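# Move spirit level from cable runway into scissor-lift tool tray

## Task

Take the spirit level off the cable runway and leave it in the tool tray fixed to the scissor lift's guardrail, sitting completely lower than the tray's rim and staying there on its own once the robot lets go. It counts as failed if the level drops below the lift's platform, or if the robot falls over or is left leaning.

## Robot and tools

ROBOT. A LinearBot: an omnidirectional base with a column about 1.75 m high. A carriage slides up and down it (lift_m, 0 to 1 m) and holds two identical six-joint arms with two-finger grippers. Arm bases sit about 0.57 m + lift_m above the floor; carriage parts hang roughly 0.15 m lower. A hand reaches 0.78 m from its shoulder but only about 0.38 m below its arm base. A hand is about 0.16 m long and 0.1 m wide (0.14 m when open). Parked arm: joints 1-6 = 0, 0.05, 0.05, 1.45, 0, 0; with both parked the robot is about 0.95 m wide and 0.7 m long. The wheel motors are weak (2 N m), so light pushes already trigger contact_stop.

CAMERAS. carriage_camera is fixed on the carriage, facing forward and tilted about 20 degrees down. left_wrist_camera and right_wrist_camera look out past each hand's fingertips. Only images show whether the robot leans.

FRAMES. Base frame: origin on the floor below the base centre, x forward, y left, z up. left_hand and right_hand in the results are the midpoint between that hand's pads, in the base frame, plus quat_wxyz (base axes rotated into hand axes; hand z runs along the fingers, fingers open along hand y; pointing straight up with joints 1, 5, 6 at 0 gives (1, 0, 0, 0)). These readings drift from truth, more so at long reach. base_odometry is relative to where the base started, counts wheel turns only (slip looks like travel), heading positive left, -3.142 to 3.142.

execute_actions. Argument actions: a list holding exactly one action, or empty (then it only reports state and images). An action may contain base, joints, or both; they start together. base holds exactly one key, each an offset from where the base last reported itself: translate_m (metres, forward +, -2 to 2), strafe_m (metres, left +, -2 to 2), rotate_rad (radians, counter-clockwise/left +, -6.3 to 6.3). joints is one dictionary for both arms, keyed by name, each value an absolute target: lift_m (m, 0 to 1); for each side X in left/right: X_joint1_rad (-2.617 to 3.054, yaw about vertical, 0 forward, + left), X_joint2_rad (0 to 3.141, shoulder: 0 upper arm level backward, 1.57 vertical, 3.14 level forward), X_joint3_rad (0 to 3.141, elbow: 0 folded, 3.14 straight), X_joint4_rad (-1.57 to 1.57, wrist pitch, + lifts fingertips), X_joint5_rad (-1.57 to 1.57, wrist yaw, + swings fingertips to the right, opposite to joint 1), X_joint6_rad (-2.094 to 2.094, roll about the fingers, + clockwise viewed from the forearm), X_gripper_m (0 to 0.093 m pad gap). Omitted joints may keep driving toward earlier targets. Unknown keys or out-of-range numbers reject the whole call with no motion. Optional cameras: list from carriage_camera, left_wrist_camera, right_wrist_camera, all; omitted/null/["all"] gives all, [] gives none. No action runs over 15 s.

wait: seconds (0 to 10); commands nothing, returns state and images. zoom_image: camera plus region [x0, y0, x1, y1] in pixels of that camera's newest full image, origin top-left, at most 504 x 504. finished_scene: scene number; final and irreversible, the result reports success. Replying without any tool call ends everything.

RESULTS. base_status and joint_status: done (reached; for the base, wheels turned enough even if slipping, and a 1-2 mm move may say done while short), off_target (stopped away from target, maybe still pushing; normal for a gripper holding something), contact_stop or time_out (target dropped, holds where it stopped), not_followed / "joint command not followed" with a cause (arm targets blocked by the self-collision check; the gripper still moves; blocked targets may be retried by later actions), limit_stop_at_motor_heat. on_its_own lists uncommanded behaviour; "held at" is a held target, not the position. motor_effort: percent of max, + toward larger joint values, bracket = peak in last action; readings carry fixed bias and noise. Falling lift effort while lowering means a hand or load is resting on something. drive_wheels larger at rest than after free driving means the base is still pressing. ARM HIT means an arm struck the robot. MOTOR HOT warns from 75 °C; at 90 °C that arm pauses 10 s; at 100 °C the arm goes limp and falls. A stop in a call cancels later motion calls in the same reply.

CAUTIONS. Stops come after impact, sometimes late or never; an arm touching something may let the base roll about 0.3 m further. Arms and grippers have no contact stop and snap to target when freed. After being blocked, back off about 0.2 m the way you came (undo a turn with a turn), repeat if still pressed; a retry may be needed. Never back the column into a table edge. Keep the two arms from hitting or pressing each other; when blocked, move the blocked arm clear first, then the other in a later action. Tipping risk grows with high carriage, stretched arms, loads, pulling, or sudden stops; about 1.5 kg per hand with both arms forward can topple it. A level hand sags 10-17 cm under 1 kg. Outstretched arms overheat, even empty. Grip force is about 45-60 N per pad. Loose items may occasionally get nudged by outside pushes. Do not drop, slam, or push things hard, and never knock anything onto the floor or out of the work area.

Each tool is called after "Emit:" as name(argument=value, ...) on one line, values as JSON.

## Session

I'll start by checking the robot's state and camera views.

Emit:
execute_actions(actions=[])

Scene clock: 0.00 s.
base_odometry: x=+0.000 y=+0.000 heading=+0.000 (m, m, rad; odometry frame)
base_status: not commanded
joint_positions: lift_m=+0.303 left_joint1_rad=-0.003 left_joint2_rad=+0.060 left_joint3_rad=+0.039 left_joint4_rad=+1.438 left_joint5_rad=-0.051 left_joint6_rad=-0.048 left_gripper_m=+0.095 right_joint1_rad=-0.001 right_joint2_rad=+0.071 right_joint3_rad=+0.080 right_joint4_rad=+1.503 right_joint5_rad=+0.025 right_joint6_rad=-0.038 right_gripper_m=+0.094
joint_status: not commanded
motor_effort: lift_m=+22 drive_wheels=-7 (%)
left_hand: x=+0.3212 y=+0.3468 z=+1.3056 quat_wxyz=(+0.996, -0.027, +0.076, -0.023) (m; base frame)
right_hand: x=+0.2967 y=-0.3425 z=+1.3184 quat_wxyz=(+0.999, +0.012, +0.030, -0.019) (m; base frame)
pictures: carriage_camera, left_wrist_camera, right_wrist_camera
Images, in order (width x height): carriage_camera 896x504, left_wrist_camera 896x504, right_wrist_camera 896x504.

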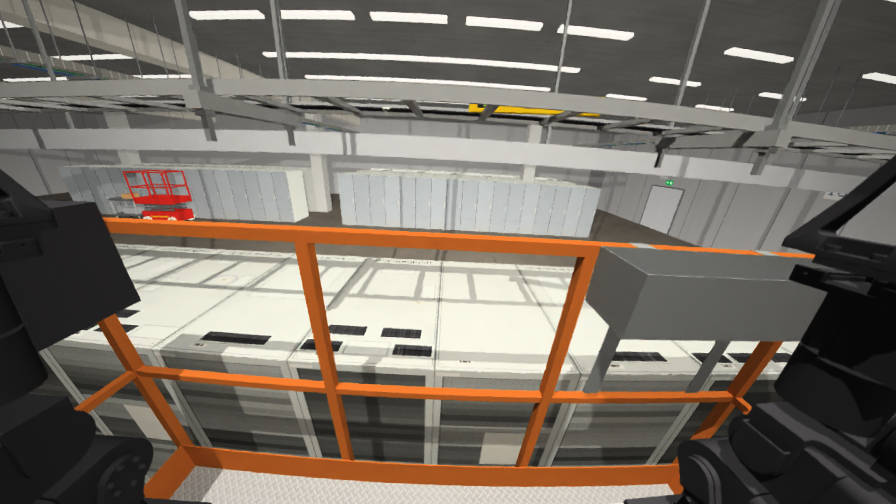

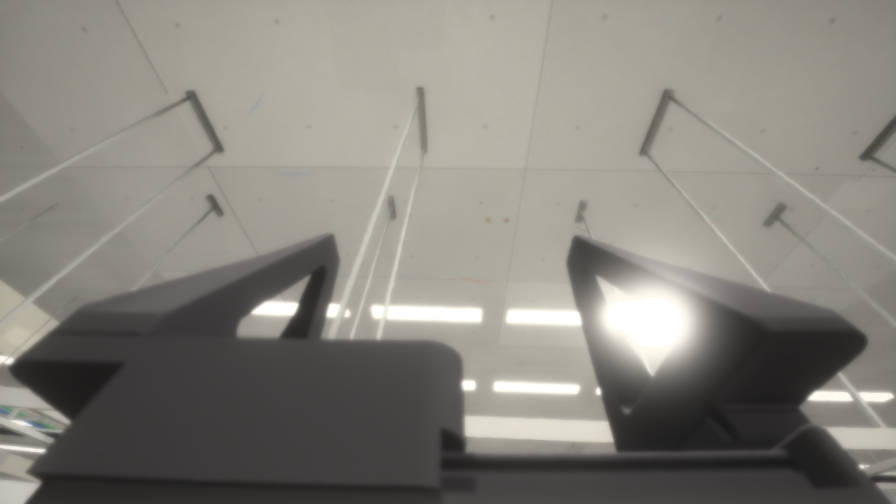

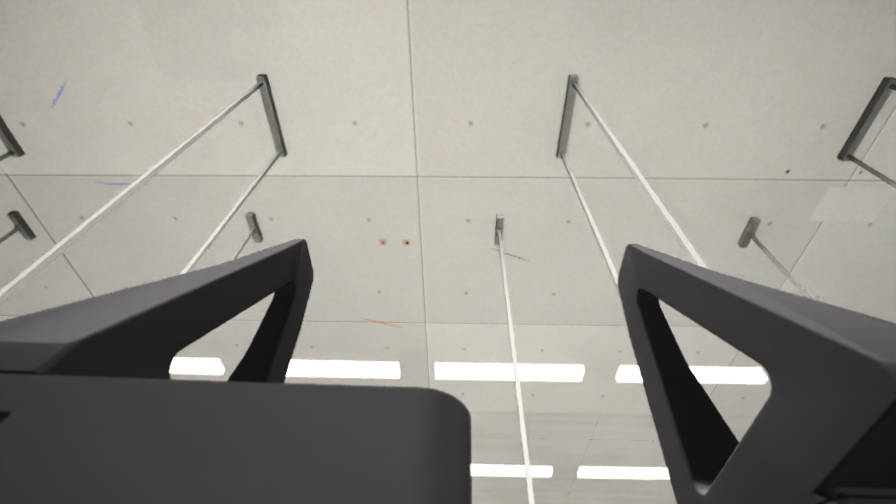

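Emit:
zoom_image(camera="carriage_camera", region=[350, 50, 750, 180])

Emit:
execute_actions(actions=[{"joints": {"lift_m": 0.85}}])

Region (350, 50, 750, 180) of carriage_camera's 896x504 image, scaled by 1.260, with more detail than that image has; it fills the top 164 rows of this view, and the rest is white.

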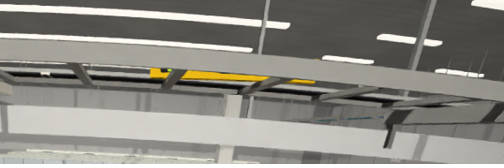

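Scene clock: 8.53 s.
base_odometry: x=+0.000 y=+0.000 heading=+0.000 (m, m, rad; odometry frame)
base_status: not commanded
joint_positions: lift_m=+0.850 left_joint1_rad=-0.003 left_joint2_rad=+0.060 left_joint3_rad=+0.039 left_joint4_rad=+1.438 left_joint5_rad=-0.051 left_joint6_rad=-0.048 left_gripper_m=+0.095 right_joint1_rad=-0.001 right_joint2_rad=+0.071 right_joint3_rad=+0.080 right_joint4_rad=+1.503 right_joint5_rad=+0.025 right_joint6_rad=-0.038 right_gripper_m=+0.094
joint_status: all done
motor_effort: lift_m=+21(28) drive_wheels=+0(1) (%)
left_hand: x=+0.3212 y=+0.3468 z=+1.8529 quat_wxyz=(+0.996, -0.027, +0.076, -0.023) (m; base frame)
right_hand: x=+0.2967 y=-0.3425 z=+1.8658 quat_wxyz=(+0.999, +0.012, +0.030, -0.019) (m; base frame)
pictures: carriage_camera, left_wrist_camera, right_wrist_camera
Images, in order (width x height): carriage_camera 896x504, left_wrist_camera 896x504, right_wrist_camera 896x504.

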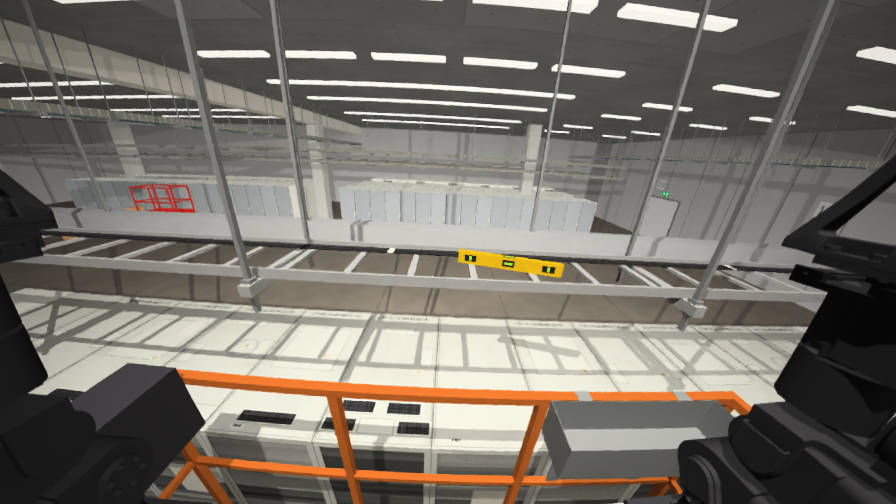

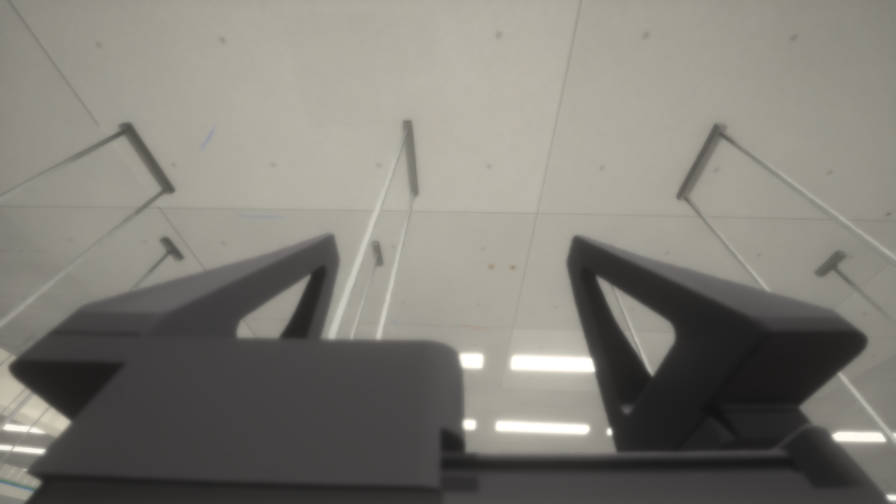

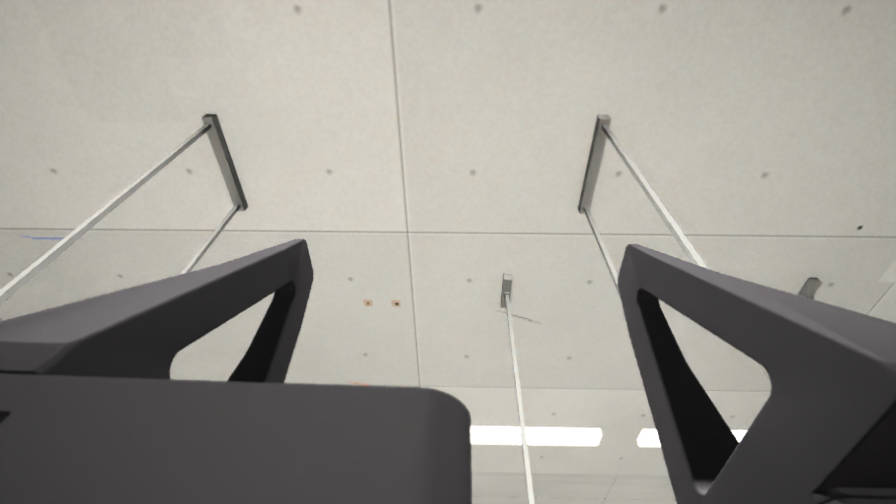

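Emit:
zoom_image(camera="carriage_camera", region=[380, 200, 760, 340])

Emit:
zoom_image(camera="carriage_camera", region=[440, 230, 590, 300])

Region (380, 200, 760, 340) of carriage_camera's 896x504 image, scaled by 1.326, with more detail than that image has; it fills the top 186 rows of this view, and the rest is white.

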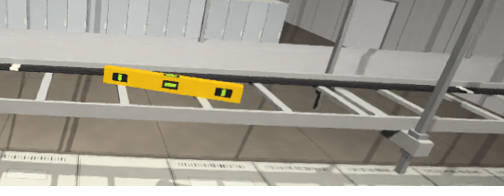

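Region (440, 230, 590, 300) of carriage_camera's 896x504 image, scaled by 3.360, with more detail than that image has; it fills the top 235 rows of this view, and the rest is white.

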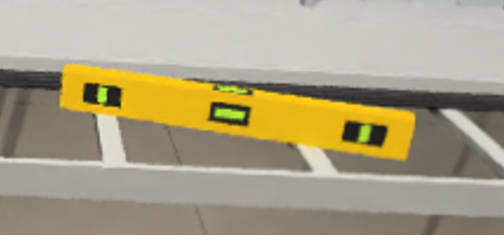

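Emit:
execute_actions(actions=[{"base": {"translate_m": 0.2}, "joints": {"lift_m": 1.0, "right_joint2_rad": 1.966, "right_joint3_rad": 1.552, "right_joint4_rad": -1.157, "right_joint5_rad": 0.0, "right_joint6_rad": 1.57}}])

Scene clock: 107.07 s.
base_odometry: x=+0.200 y=+0.000 heading=+0.000 (m, m, rad; odometry frame)
base_status: done
joint_positions: lift_m=+1.000 left_joint1_rad=-0.003 left_joint2_rad=+0.060 left_joint3_rad=+0.039 left_joint4_rad=+1.439 left_joint5_rad=-0.051 left_joint6_rad=-0.048 left_gripper_m=+0.095 right_joint1_rad=-0.001 right_joint2_rad=+1.966 right_joint3_rad=+1.534 right_joint4_rad=-1.150 right_joint5_rad=+0.008 right_joint6_rad=+1.563 right_gripper_m=+0.094
joint_status: all done
motor_effort: lift_m=+21(25) drive_wheels=-2(53) (%)
left_hand: x=+0.3211 y=+0.3468 z=+2.0030 quat_wxyz=(+0.996, -0.027, +0.076, -0.023) (m; base frame)
right_hand: x=+0.6474 y=-0.3397 z=+1.6394 quat_wxyz=(-0.001, +0.704, +0.710, -0.007) (m; base frame)
pictures: carriage_camera, left_wrist_camera, right_wrist_camera
Images, in order (width x height): carriage_camera 896x504, left_wrist_camera 896x504, right_wrist_camera 896x504.

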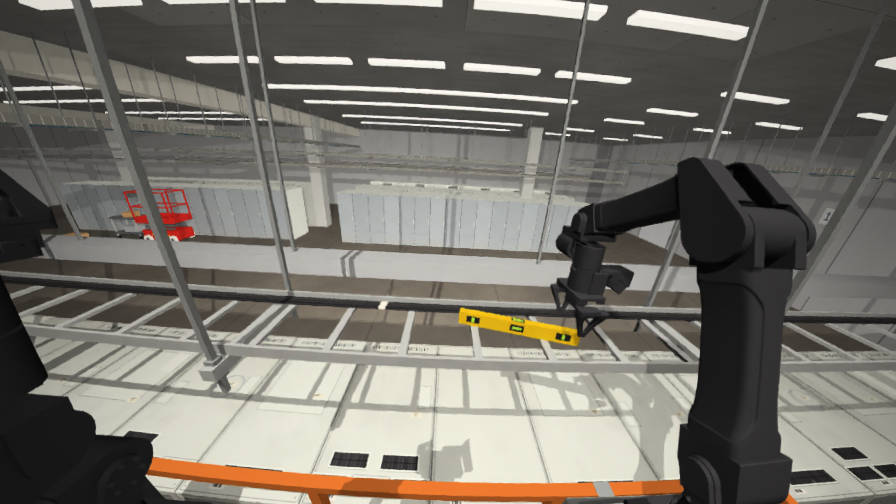

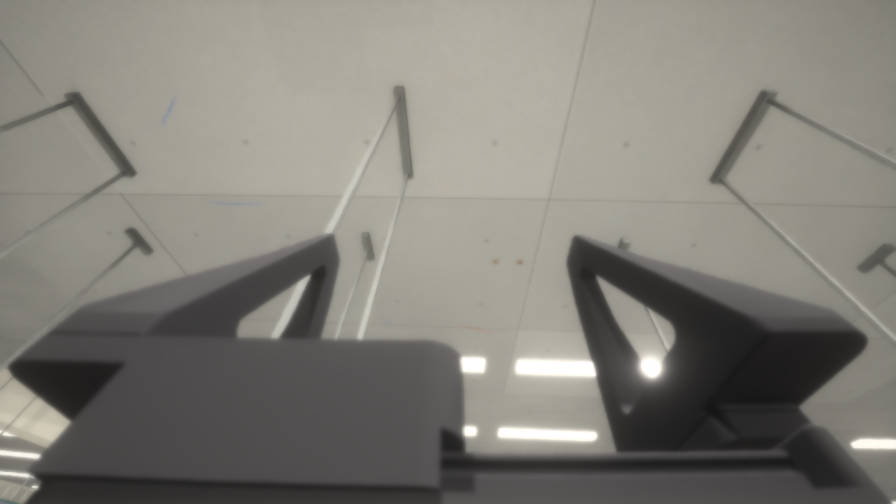

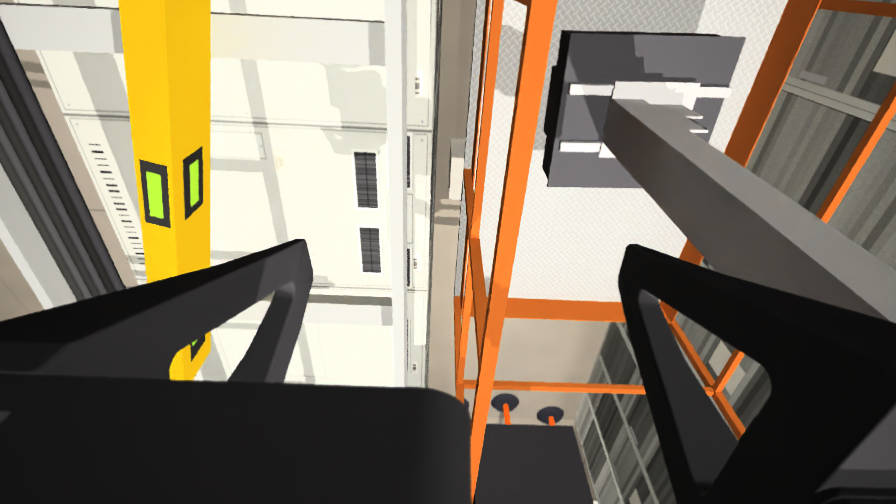

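Emit:
zoom_image(camera="carriage_camera", region=[440, 200, 680, 380])

Region (440, 200, 680, 380) of carriage_camera's 896x504 image, scaled by 2.100, with more detail than that image has; it fills the top 378 rows of this view, and the rest is white.

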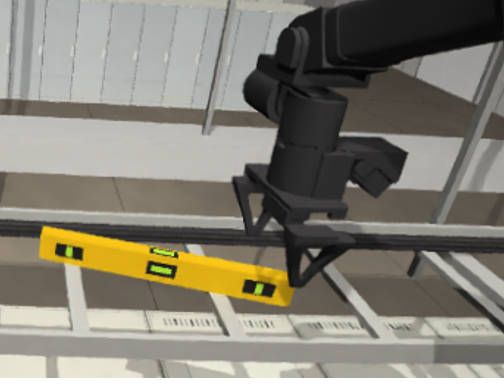

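Emit:
zoom_image(camera="right_wrist_camera", region=[400, 0, 800, 340])

Region (400, 0, 800, 340) of right_wrist_camera's 896x504 image, scaled by 1.260, with more detail than that image has; it fills the top 428 rows of this view, and the rest is white.

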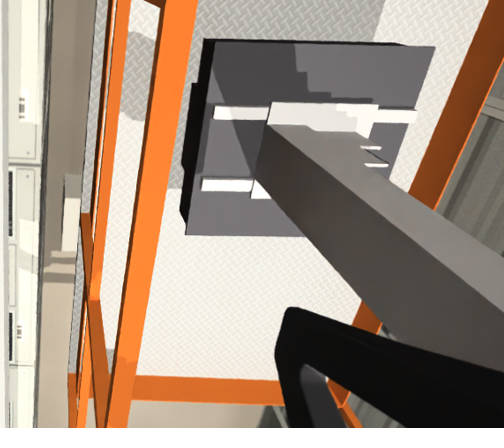

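Emit:
execute_actions(actions=[{"base": {"translate_m": 0.13}, "joints": {"right_joint2_rad": 2.125, "right_joint3_rad": 1.805, "right_joint4_rad": -1.234, "right_joint6_rad": 1.75}}], cameras=["carriage_camera", "right_wrist_camera"])

Scene clock: 189.37 s.
base_odometry: x=+0.330 y=+0.000 heading=+0.000 (m, m, rad; odometry frame)
base_status: done
joint_positions: lift_m=+1.000 left_joint1_rad=-0.003 left_joint2_rad=+0.060 left_joint3_rad=+0.039 left_joint4_rad=+1.438 left_joint5_rad=-0.051 left_joint6_rad=-0.048 left_gripper_m=+0.095 right_joint1_rad=-0.001 right_joint2_rad=+2.124 right_joint3_rad=+1.795 right_joint4_rad=-1.233 right_joint5_rad=+0.008 right_joint6_rad=+1.743 right_gripper_m=+0.094
joint_status: all done
motor_effort: lift_m=+21(21) drive_wheels=-4(49) (%)
left_hand: x=+0.3212 y=+0.3468 z=+2.0030 quat_wxyz=(+0.996, -0.027, +0.076, -0.023) (m; base frame)
right_hand: x=+0.6928 y=-0.3397 z=+1.6461 quat_wxyz=(+0.006, +0.766, +0.643, +0.001) (m; base frame)
pictures: carriage_camera, right_wrist_camera
Images, in order (width x height): carriage_camera 896x504, right_wrist_camera 896x504.

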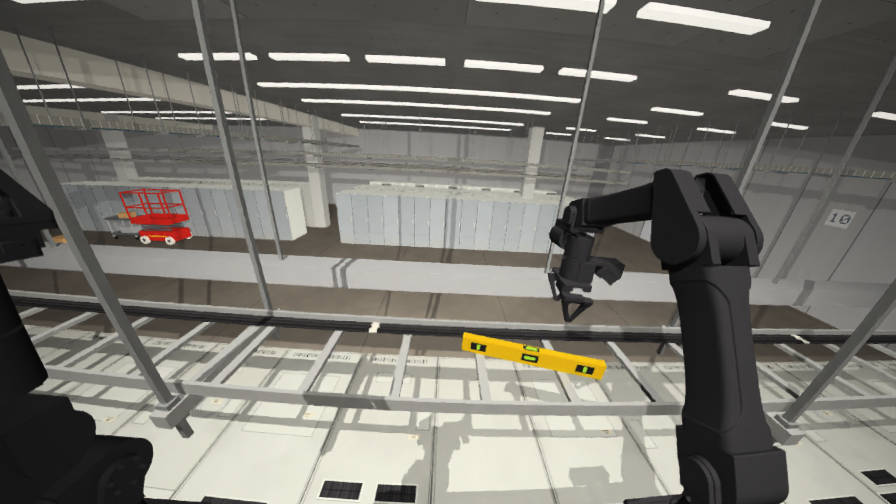

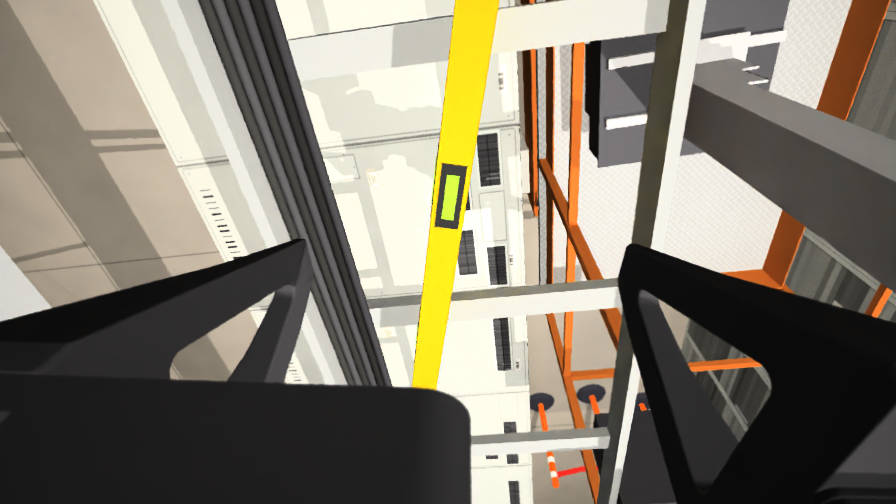

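Emit:
execute_actions(actions=[{"base": {"strafe_m": 0.06}, "joints": {"lift_m": 0.95, "right_joint2_rad": 2.213, "right_joint3_rad": 1.937, "right_joint4_rad": -1.285, "right_joint6_rad": 1.885}}], cameras=["carriage_camera", "right_wrist_camera"])

Scene clock: 220.20 s.
base_odometry: x=+0.330 y=+0.060 heading=+0.000 (m, m, rad; odometry frame)
base_status: done
joint_positions: lift_m=+0.950 left_joint1_rad=-0.003 left_joint2_rad=+0.060 left_joint3_rad=+0.039 left_joint4_rad=+1.438 left_joint5_rad=-0.050 left_joint6_rad=-0.048 left_gripper_m=+0.095 right_joint1_rad=-0.001 right_joint2_rad=+2.219 right_joint3_rad=+1.922 right_joint4_rad=-1.281 right_joint5_rad=+0.008 right_joint6_rad=+1.878 right_gripper_m=+0.094
joint_status: all done
motor_effort: lift_m=+21(23) drive_wheels=+4(40) (%)
left_hand: x=+0.3212 y=+0.3467 z=+1.9529 quat_wxyz=(+0.996, -0.027, +0.076, -0.023) (m; base frame)
right_hand: x=+0.7104 y=-0.3397 z=+1.5899 quat_wxyz=(+0.001, +0.807, +0.590, -0.005) (m; base frame)
pictures: carriage_camera, right_wrist_camera
Images, in order (width x height): carriage_camera 896x504, right_wrist_camera 896x504.

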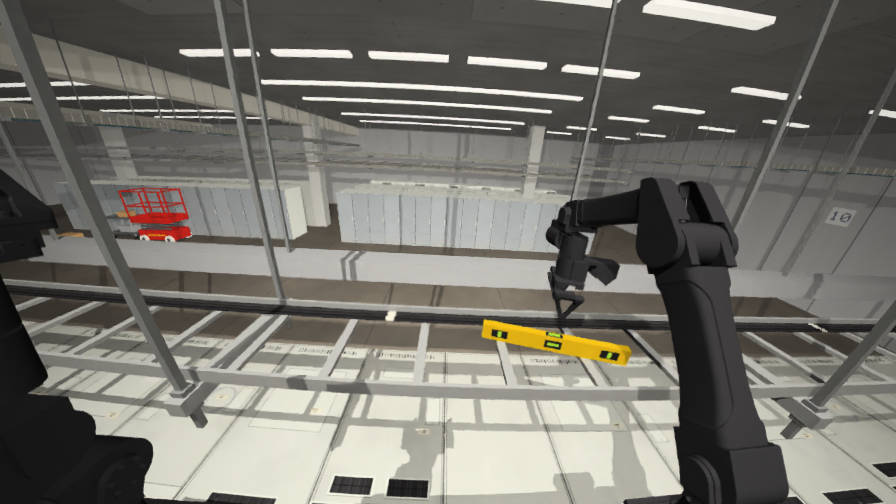

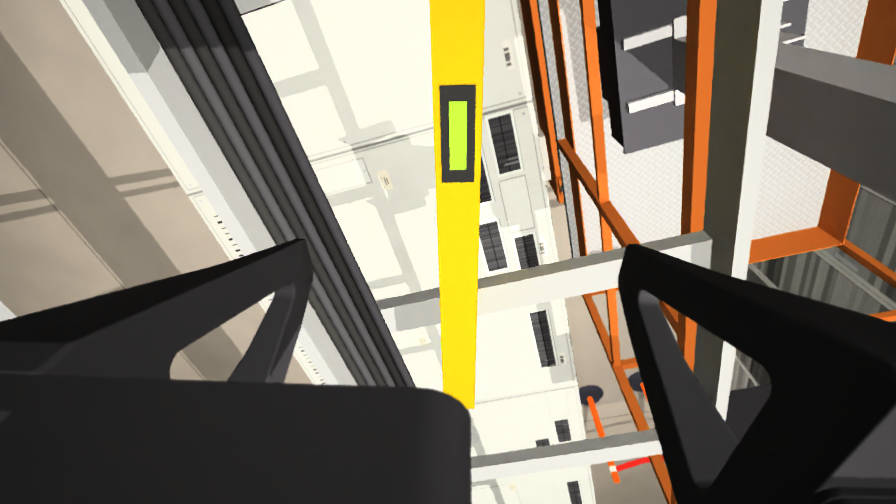

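Emit:
execute_actions(actions=[{"joints": {"lift_m": 0.91, "right_gripper_m": 0.065}}], cameras=["carriage_camera", "right_wrist_camera"])

Scene clock: 226.77 s.
base_odometry: x=+0.330 y=+0.060 heading=+0.000 (m, m, rad; odometry frame)
base_status: not commanded
joint_positions: lift_m=+0.910 left_joint1_rad=-0.003 left_joint2_rad=+0.060 left_joint3_rad=+0.039 left_joint4_rad=+1.438 left_joint5_rad=-0.050 left_joint6_rad=-0.048 left_gripper_m=+0.095 right_joint1_rad=-0.001 right_joint2_rad=+2.212 right_joint3_rad=+1.928 right_joint4_rad=-1.283 right_joint5_rad=+0.008 right_joint6_rad=+1.878 right_gripper_m=+0.065
joint_status: all done
motor_effort: lift_m=+22(23) drive_wheels=+5(1) (%)
left_hand: x=+0.3212 y=+0.3467 z=+1.9129 quat_wxyz=(+0.996, -0.027, +0.076, -0.023) (m; base frame)
right_hand: x=+0.7117 y=-0.3397 z=+1.5539 quat_wxyz=(+0.004, +0.807, +0.590, -0.001) (m; base frame)
pictures: carriage_camera, right_wrist_camera
Images, in order (width x height): carriage_camera 896x504, right_wrist_camera 896x504.

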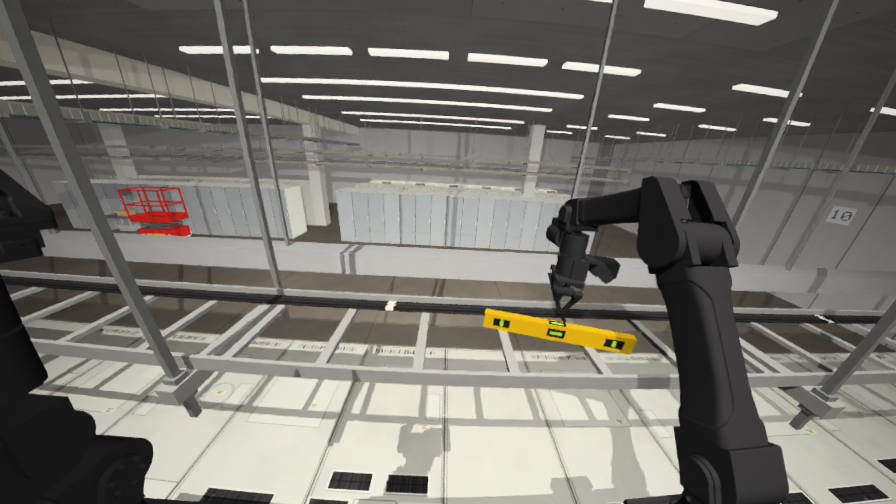

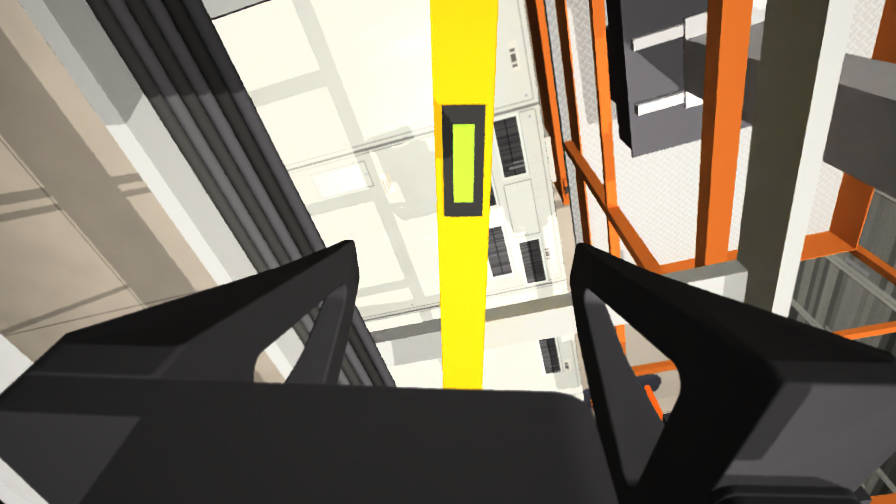

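Emit:
execute_actions(actions=[{"joints": {"lift_m": 0.86}}], cameras=["carriage_camera", "right_wrist_camera"])

Scene clock: 233.83 s.
base_odometry: x=+0.330 y=+0.060 heading=+0.000 (m, m, rad; odometry frame)
base_status: not commanded
joint_positions: lift_m=+0.860 left_joint1_rad=-0.003 left_joint2_rad=+0.060 left_joint3_rad=+0.039 left_joint4_rad=+1.438 left_joint5_rad=-0.050 left_joint6_rad=-0.048 left_gripper_m=+0.095 right_joint1_rad=-0.001 right_joint2_rad=+2.214 right_joint3_rad=+1.928 right_joint4_rad=-1.283 right_joint5_rad=+0.008 right_joint6_rad=+1.878 right_gripper_m=+0.065
joint_status: all done
motor_effort: lift_m=+21(22) drive_wheels=+3(4) (%)
left_hand: x=+0.3212 y=+0.3467 z=+1.8630 quat_wxyz=(+0.996, -0.027, +0.076, -0.023) (m; base frame)
right_hand: x=+0.7115 y=-0.3397 z=+1.5033 quat_wxyz=(+0.004, +0.807, +0.590, -0.002) (m; base frame)
pictures: carriage_camera, right_wrist_camera
Images, in order (width x height): carriage_camera 896x504, right_wrist_camera 896x504.

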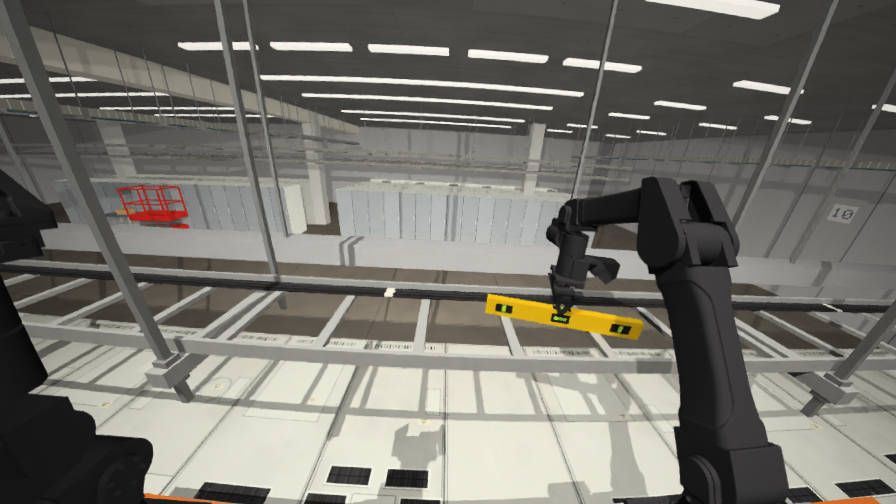

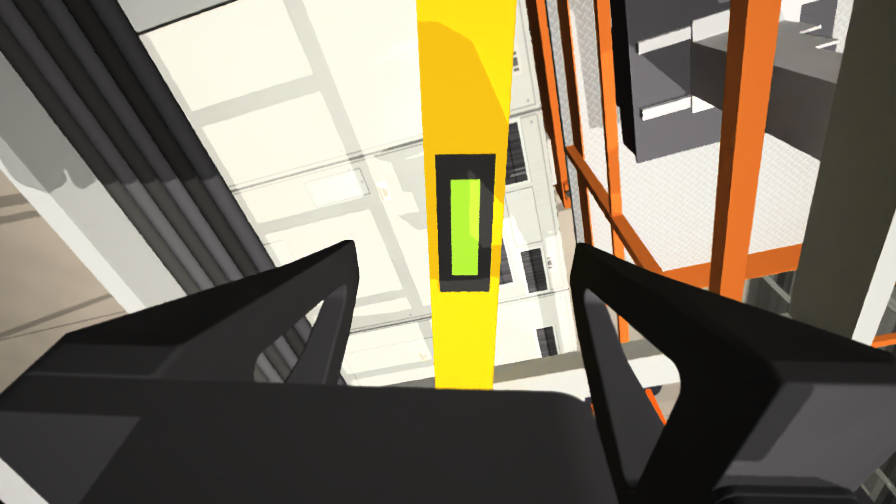

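Emit:
execute_actions(actions=[{"joints": {"lift_m": 0.82}}], cameras=["carriage_camera", "right_wrist_camera"])

Emit:
zoom_image(camera="carriage_camera", region=[470, 220, 670, 360])

Scene clock: 250.77 s.
base_odometry: x=+0.330 y=+0.060 heading=+0.000 (m, m, rad; odometry frame)
base_status: not commanded
joint_positions: lift_m=+0.820 left_joint1_rad=-0.003 left_joint2_rad=+0.060 left_joint3_rad=+0.039 left_joint4_rad=+1.438 left_joint5_rad=-0.050 left_joint6_rad=-0.048 left_gripper_m=+0.095 right_joint1_rad=-0.001 right_joint2_rad=+2.213 right_joint3_rad=+1.928 right_joint4_rad=-1.284 right_joint5_rad=+0.008 right_joint6_rad=+1.878 right_gripper_m=+0.065
joint_status: all done
motor_effort: lift_m=+21(18) drive_wheels=+3(3) (%)
left_hand: x=+0.3212 y=+0.3467 z=+1.8229 quat_wxyz=(+0.996, -0.027, +0.076, -0.023) (m; base frame)
right_hand: x=+0.7114 y=-0.3397 z=+1.4637 quat_wxyz=(+0.004, +0.807, +0.590, -0.002) (m; base frame)
pictures: carriage_camera, right_wrist_camera
Images, in order (width x height): carriage_camera 896x504, right_wrist_camera 896x504.

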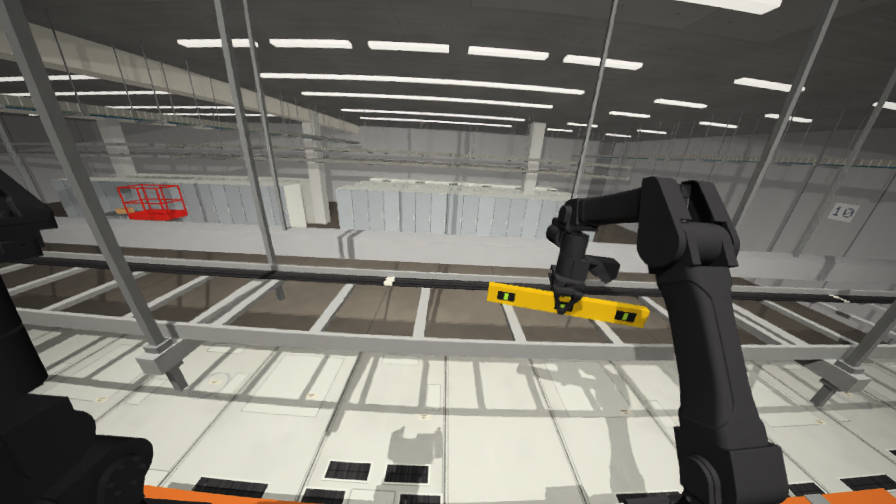

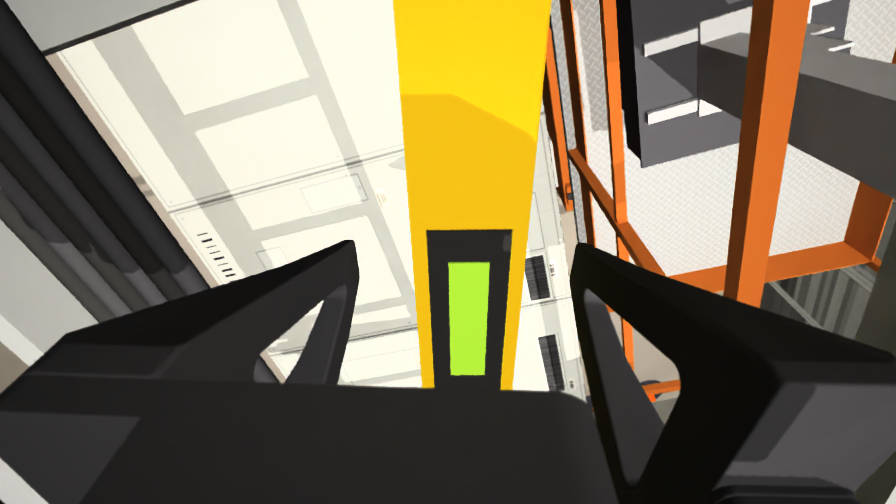

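Region (470, 220, 670, 360) of carriage_camera's 896x504 image, scaled by 2.520, with more detail than that image has; it fills the top 353 rows of this view, and the rest is white.

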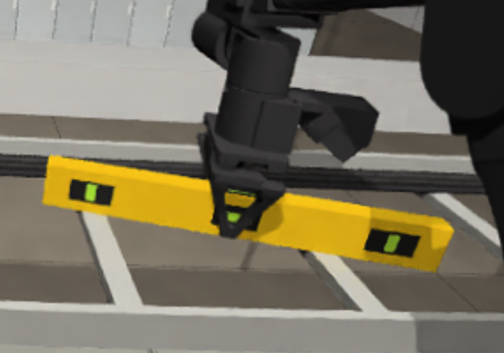

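Emit:
execute_actions(actions=[{"joints": {"right_gripper_m": 0.0}}], cameras=["carriage_camera", "right_wrist_camera"])

Scene clock: 256.17 s.
base_odometry: x=+0.330 y=+0.060 heading=+0.000 (m, m, rad; odometry frame)
base_status: not commanded
joint_positions: lift_m=+0.820 left_joint1_rad=-0.003 left_joint2_rad=+0.060 left_joint3_rad=+0.039 left_joint4_rad=+1.438 left_joint5_rad=-0.050 left_joint6_rad=-0.048 left_gripper_m=+0.095 right_joint1_rad=-0.001 right_joint2_rad=+2.213 right_joint3_rad=+1.928 right_joint4_rad=-1.285 right_joint5_rad=+0.007 right_joint6_rad=+1.880 right_gripper_m=+0.021
joint_status: right_gripper_m off_target (ended at +0.021, target +0.000)
motor_effort: lift_m=+22(22) drive_wheels=+1(3) (%)
left_hand: x=+0.3212 y=+0.3467 z=+1.8229 quat_wxyz=(+0.996, -0.027, +0.076, -0.023) (m; base frame)
right_hand: x=+0.7112 y=-0.3396 z=+1.4637 quat_wxyz=(+0.003, +0.808, +0.589, -0.002) (m; base frame)
pictures: carriage_camera, right_wrist_camera
Images, in order (width x height): carriage_camera 896x504, right_wrist_camera 896x504.

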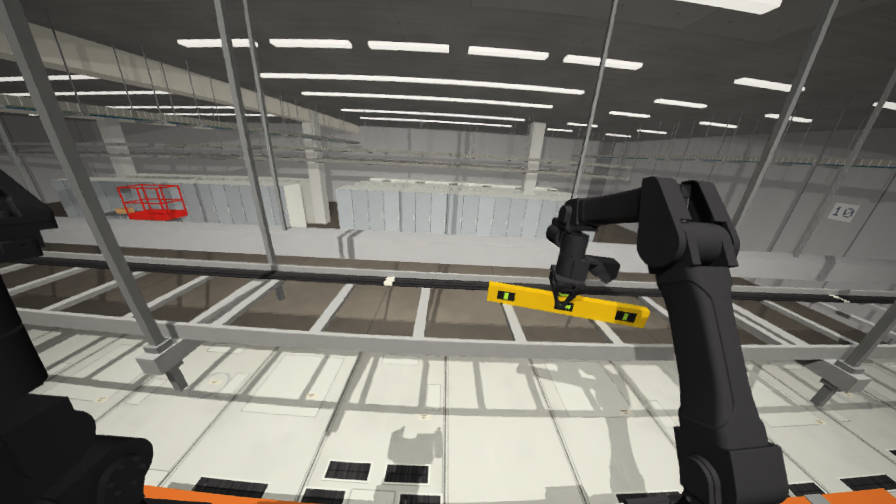

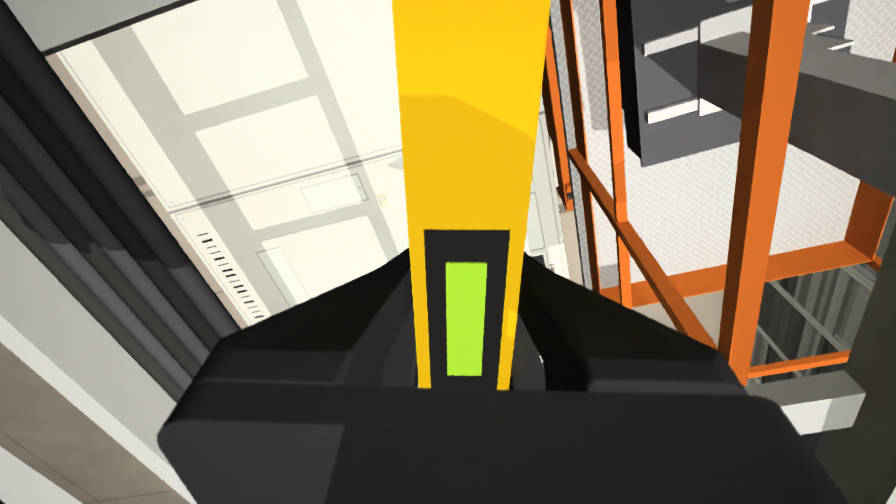

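Emit:
execute_actions(actions=[{"joints": {"lift_m": 0.93}}], cameras=["carriage_camera", "right_wrist_camera"])

Scene clock: 262.50 s.
base_odometry: x=+0.330 y=+0.060 heading=+0.000 (m, m, rad; odometry frame)
base_status: not commanded
joint_positions: lift_m=+0.930 left_joint1_rad=-0.003 left_joint2_rad=+0.060 left_joint3_rad=+0.039 left_joint4_rad=+1.438 left_joint5_rad=-0.050 left_joint6_rad=-0.048 left_gripper_m=+0.095 right_joint1_rad=-0.001 right_joint2_rad=+2.217 right_joint3_rad=+1.928 right_joint4_rad=-1.283 right_joint5_rad=+0.006 right_joint6_rad=+1.880 right_gripper_m=+0.021
joint_status: all done
motor_effort: lift_m=+21(29) drive_wheels=+4(2) (%)
left_hand: x=+0.3212 y=+0.3467 z=+1.9330 quat_wxyz=(+0.996, -0.027, +0.076, -0.023) (m; base frame)
right_hand: x=+0.7114 y=-0.3395 z=+1.5722 quat_wxyz=(+0.002, +0.808, +0.589, -0.002) (m; base frame)
pictures: carriage_camera, right_wrist_camera
Images, in order (width x height): carriage_camera 896x504, right_wrist_camera 896x504.

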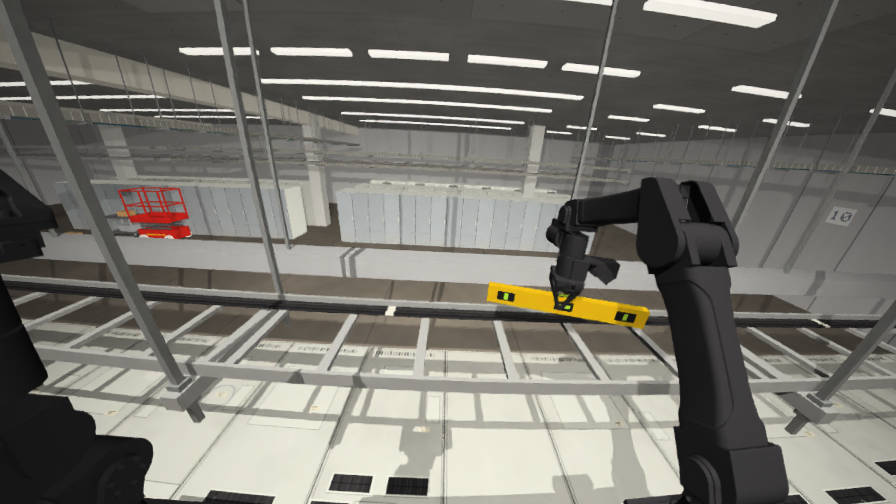

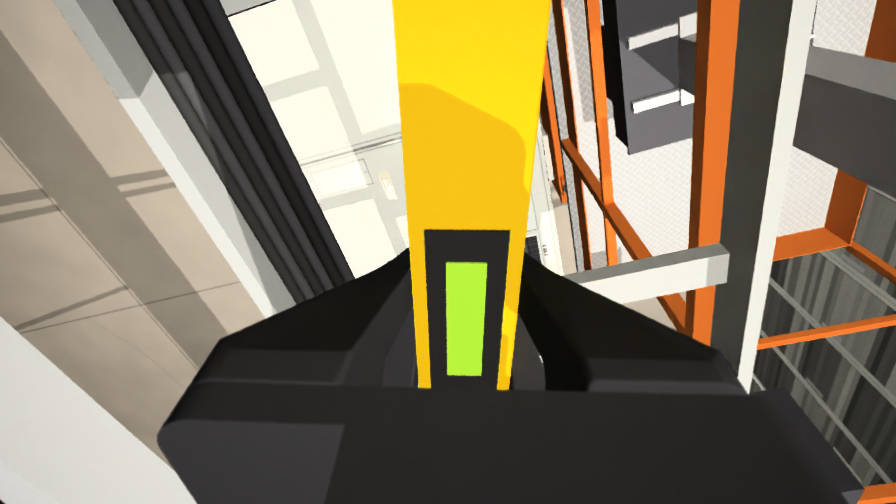

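Emit:
execute_actions(actions=[{"base": {"translate_m": -0.31}, "joints": {"right_joint2_rad": 1.966, "right_joint3_rad": 1.565, "right_joint4_rad": -1.157, "right_joint6_rad": 1.63}}], cameras=["carriage_camera", "right_wrist_camera"])

Scene clock: 281.70 s.
base_odometry: x=+0.020 y=+0.060 heading=+0.000 (m, m, rad; odometry frame)
base_status: done
joint_positions: lift_m=+0.930 left_joint1_rad=-0.003 left_joint2_rad=+0.060 left_joint3_rad=+0.039 left_joint4_rad=+1.438 left_joint5_rad=-0.050 left_joint6_rad=-0.048 left_gripper_m=+0.095 right_joint1_rad=-0.001 right_joint2_rad=+1.971 right_joint3_rad=+1.570 right_joint4_rad=-1.157 right_joint5_rad=+0.006 right_joint6_rad=+1.636 right_gripper_m=+0.021
joint_status: all done
motor_effort: lift_m=+21(21) drive_wheels=-2(43) (%)
left_hand: x=+0.3212 y=+0.3467 z=+1.9330 quat_wxyz=(+0.996, -0.027, +0.076, -0.023) (m; base frame)
right_hand: x=+0.6559 y=-0.3395 z=+1.5766 quat_wxyz=(+0.007, +0.730, +0.683, +0.003) (m; base frame)
pictures: carriage_camera, right_wrist_camera
Images, in order (width x height): carriage_camera 896x504, right_wrist_camera 896x504.

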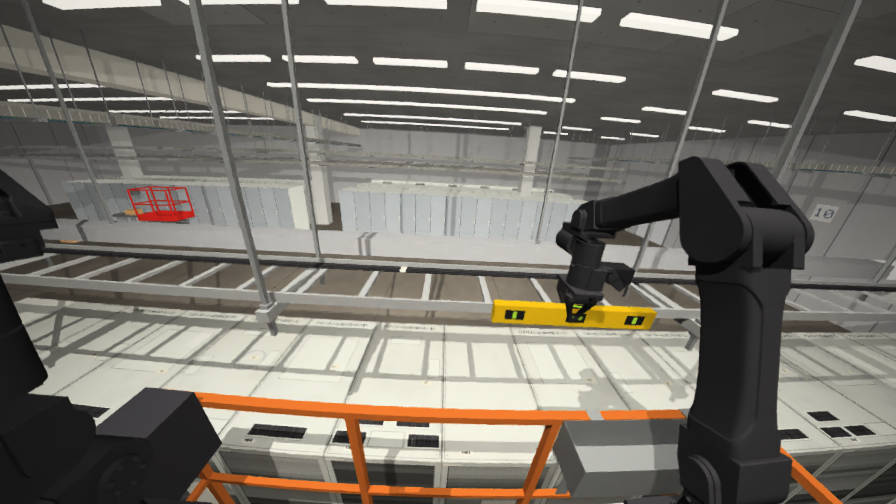

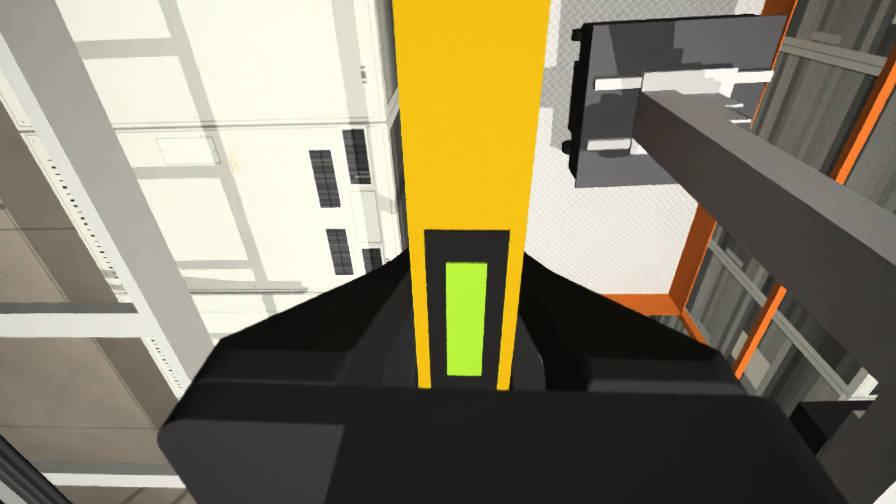

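Emit:
execute_actions(actions=[{"base": {"strafe_m": -0.36}, "joints": {"lift_m": 0.66}}], cameras=["carriage_camera", "right_wrist_camera"])

Scene clock: 296.73 s.
base_odometry: x=+0.020 y=-0.300 heading=-0.001 (m, m, rad; odometry frame)
base_status: done
joint_positions: lift_m=+0.660 left_joint1_rad=-0.003 left_joint2_rad=+0.060 left_joint3_rad=+0.039 left_joint4_rad=+1.438 left_joint5_rad=-0.050 left_joint6_rad=-0.048 left_gripper_m=+0.095 right_joint1_rad=-0.001 right_joint2_rad=+1.972 right_joint3_rad=+1.570 right_joint4_rad=-1.156 right_joint5_rad=+0.005 right_joint6_rad=+1.636 right_gripper_m=+0.021
joint_status: all done
motor_effort: lift_m=+22(22) drive_wheels=-6(37) (%)
left_hand: x=+0.3212 y=+0.3466 z=+1.6629 quat_wxyz=(+0.996, -0.027, +0.076, -0.023) (m; base frame)
right_hand: x=+0.6560 y=-0.3392 z=+1.3059 quat_wxyz=(+0.006, +0.730, +0.683, +0.003) (m; base frame)
pictures: carriage_camera, right_wrist_camera
Images, in order (width x height): carriage_camera 896x504, right_wrist_camera 896x504.

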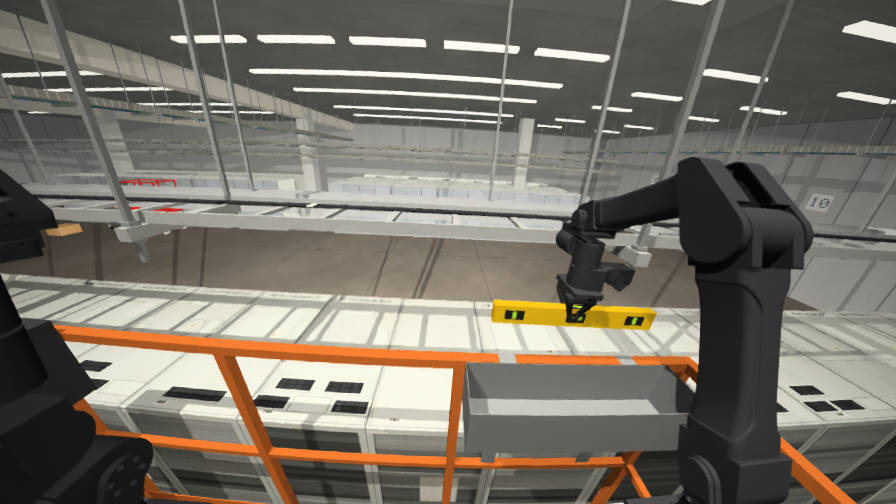

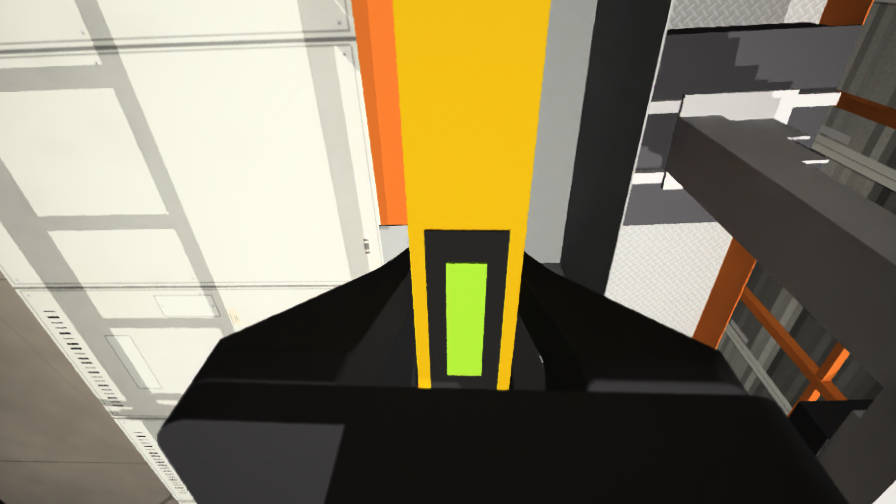

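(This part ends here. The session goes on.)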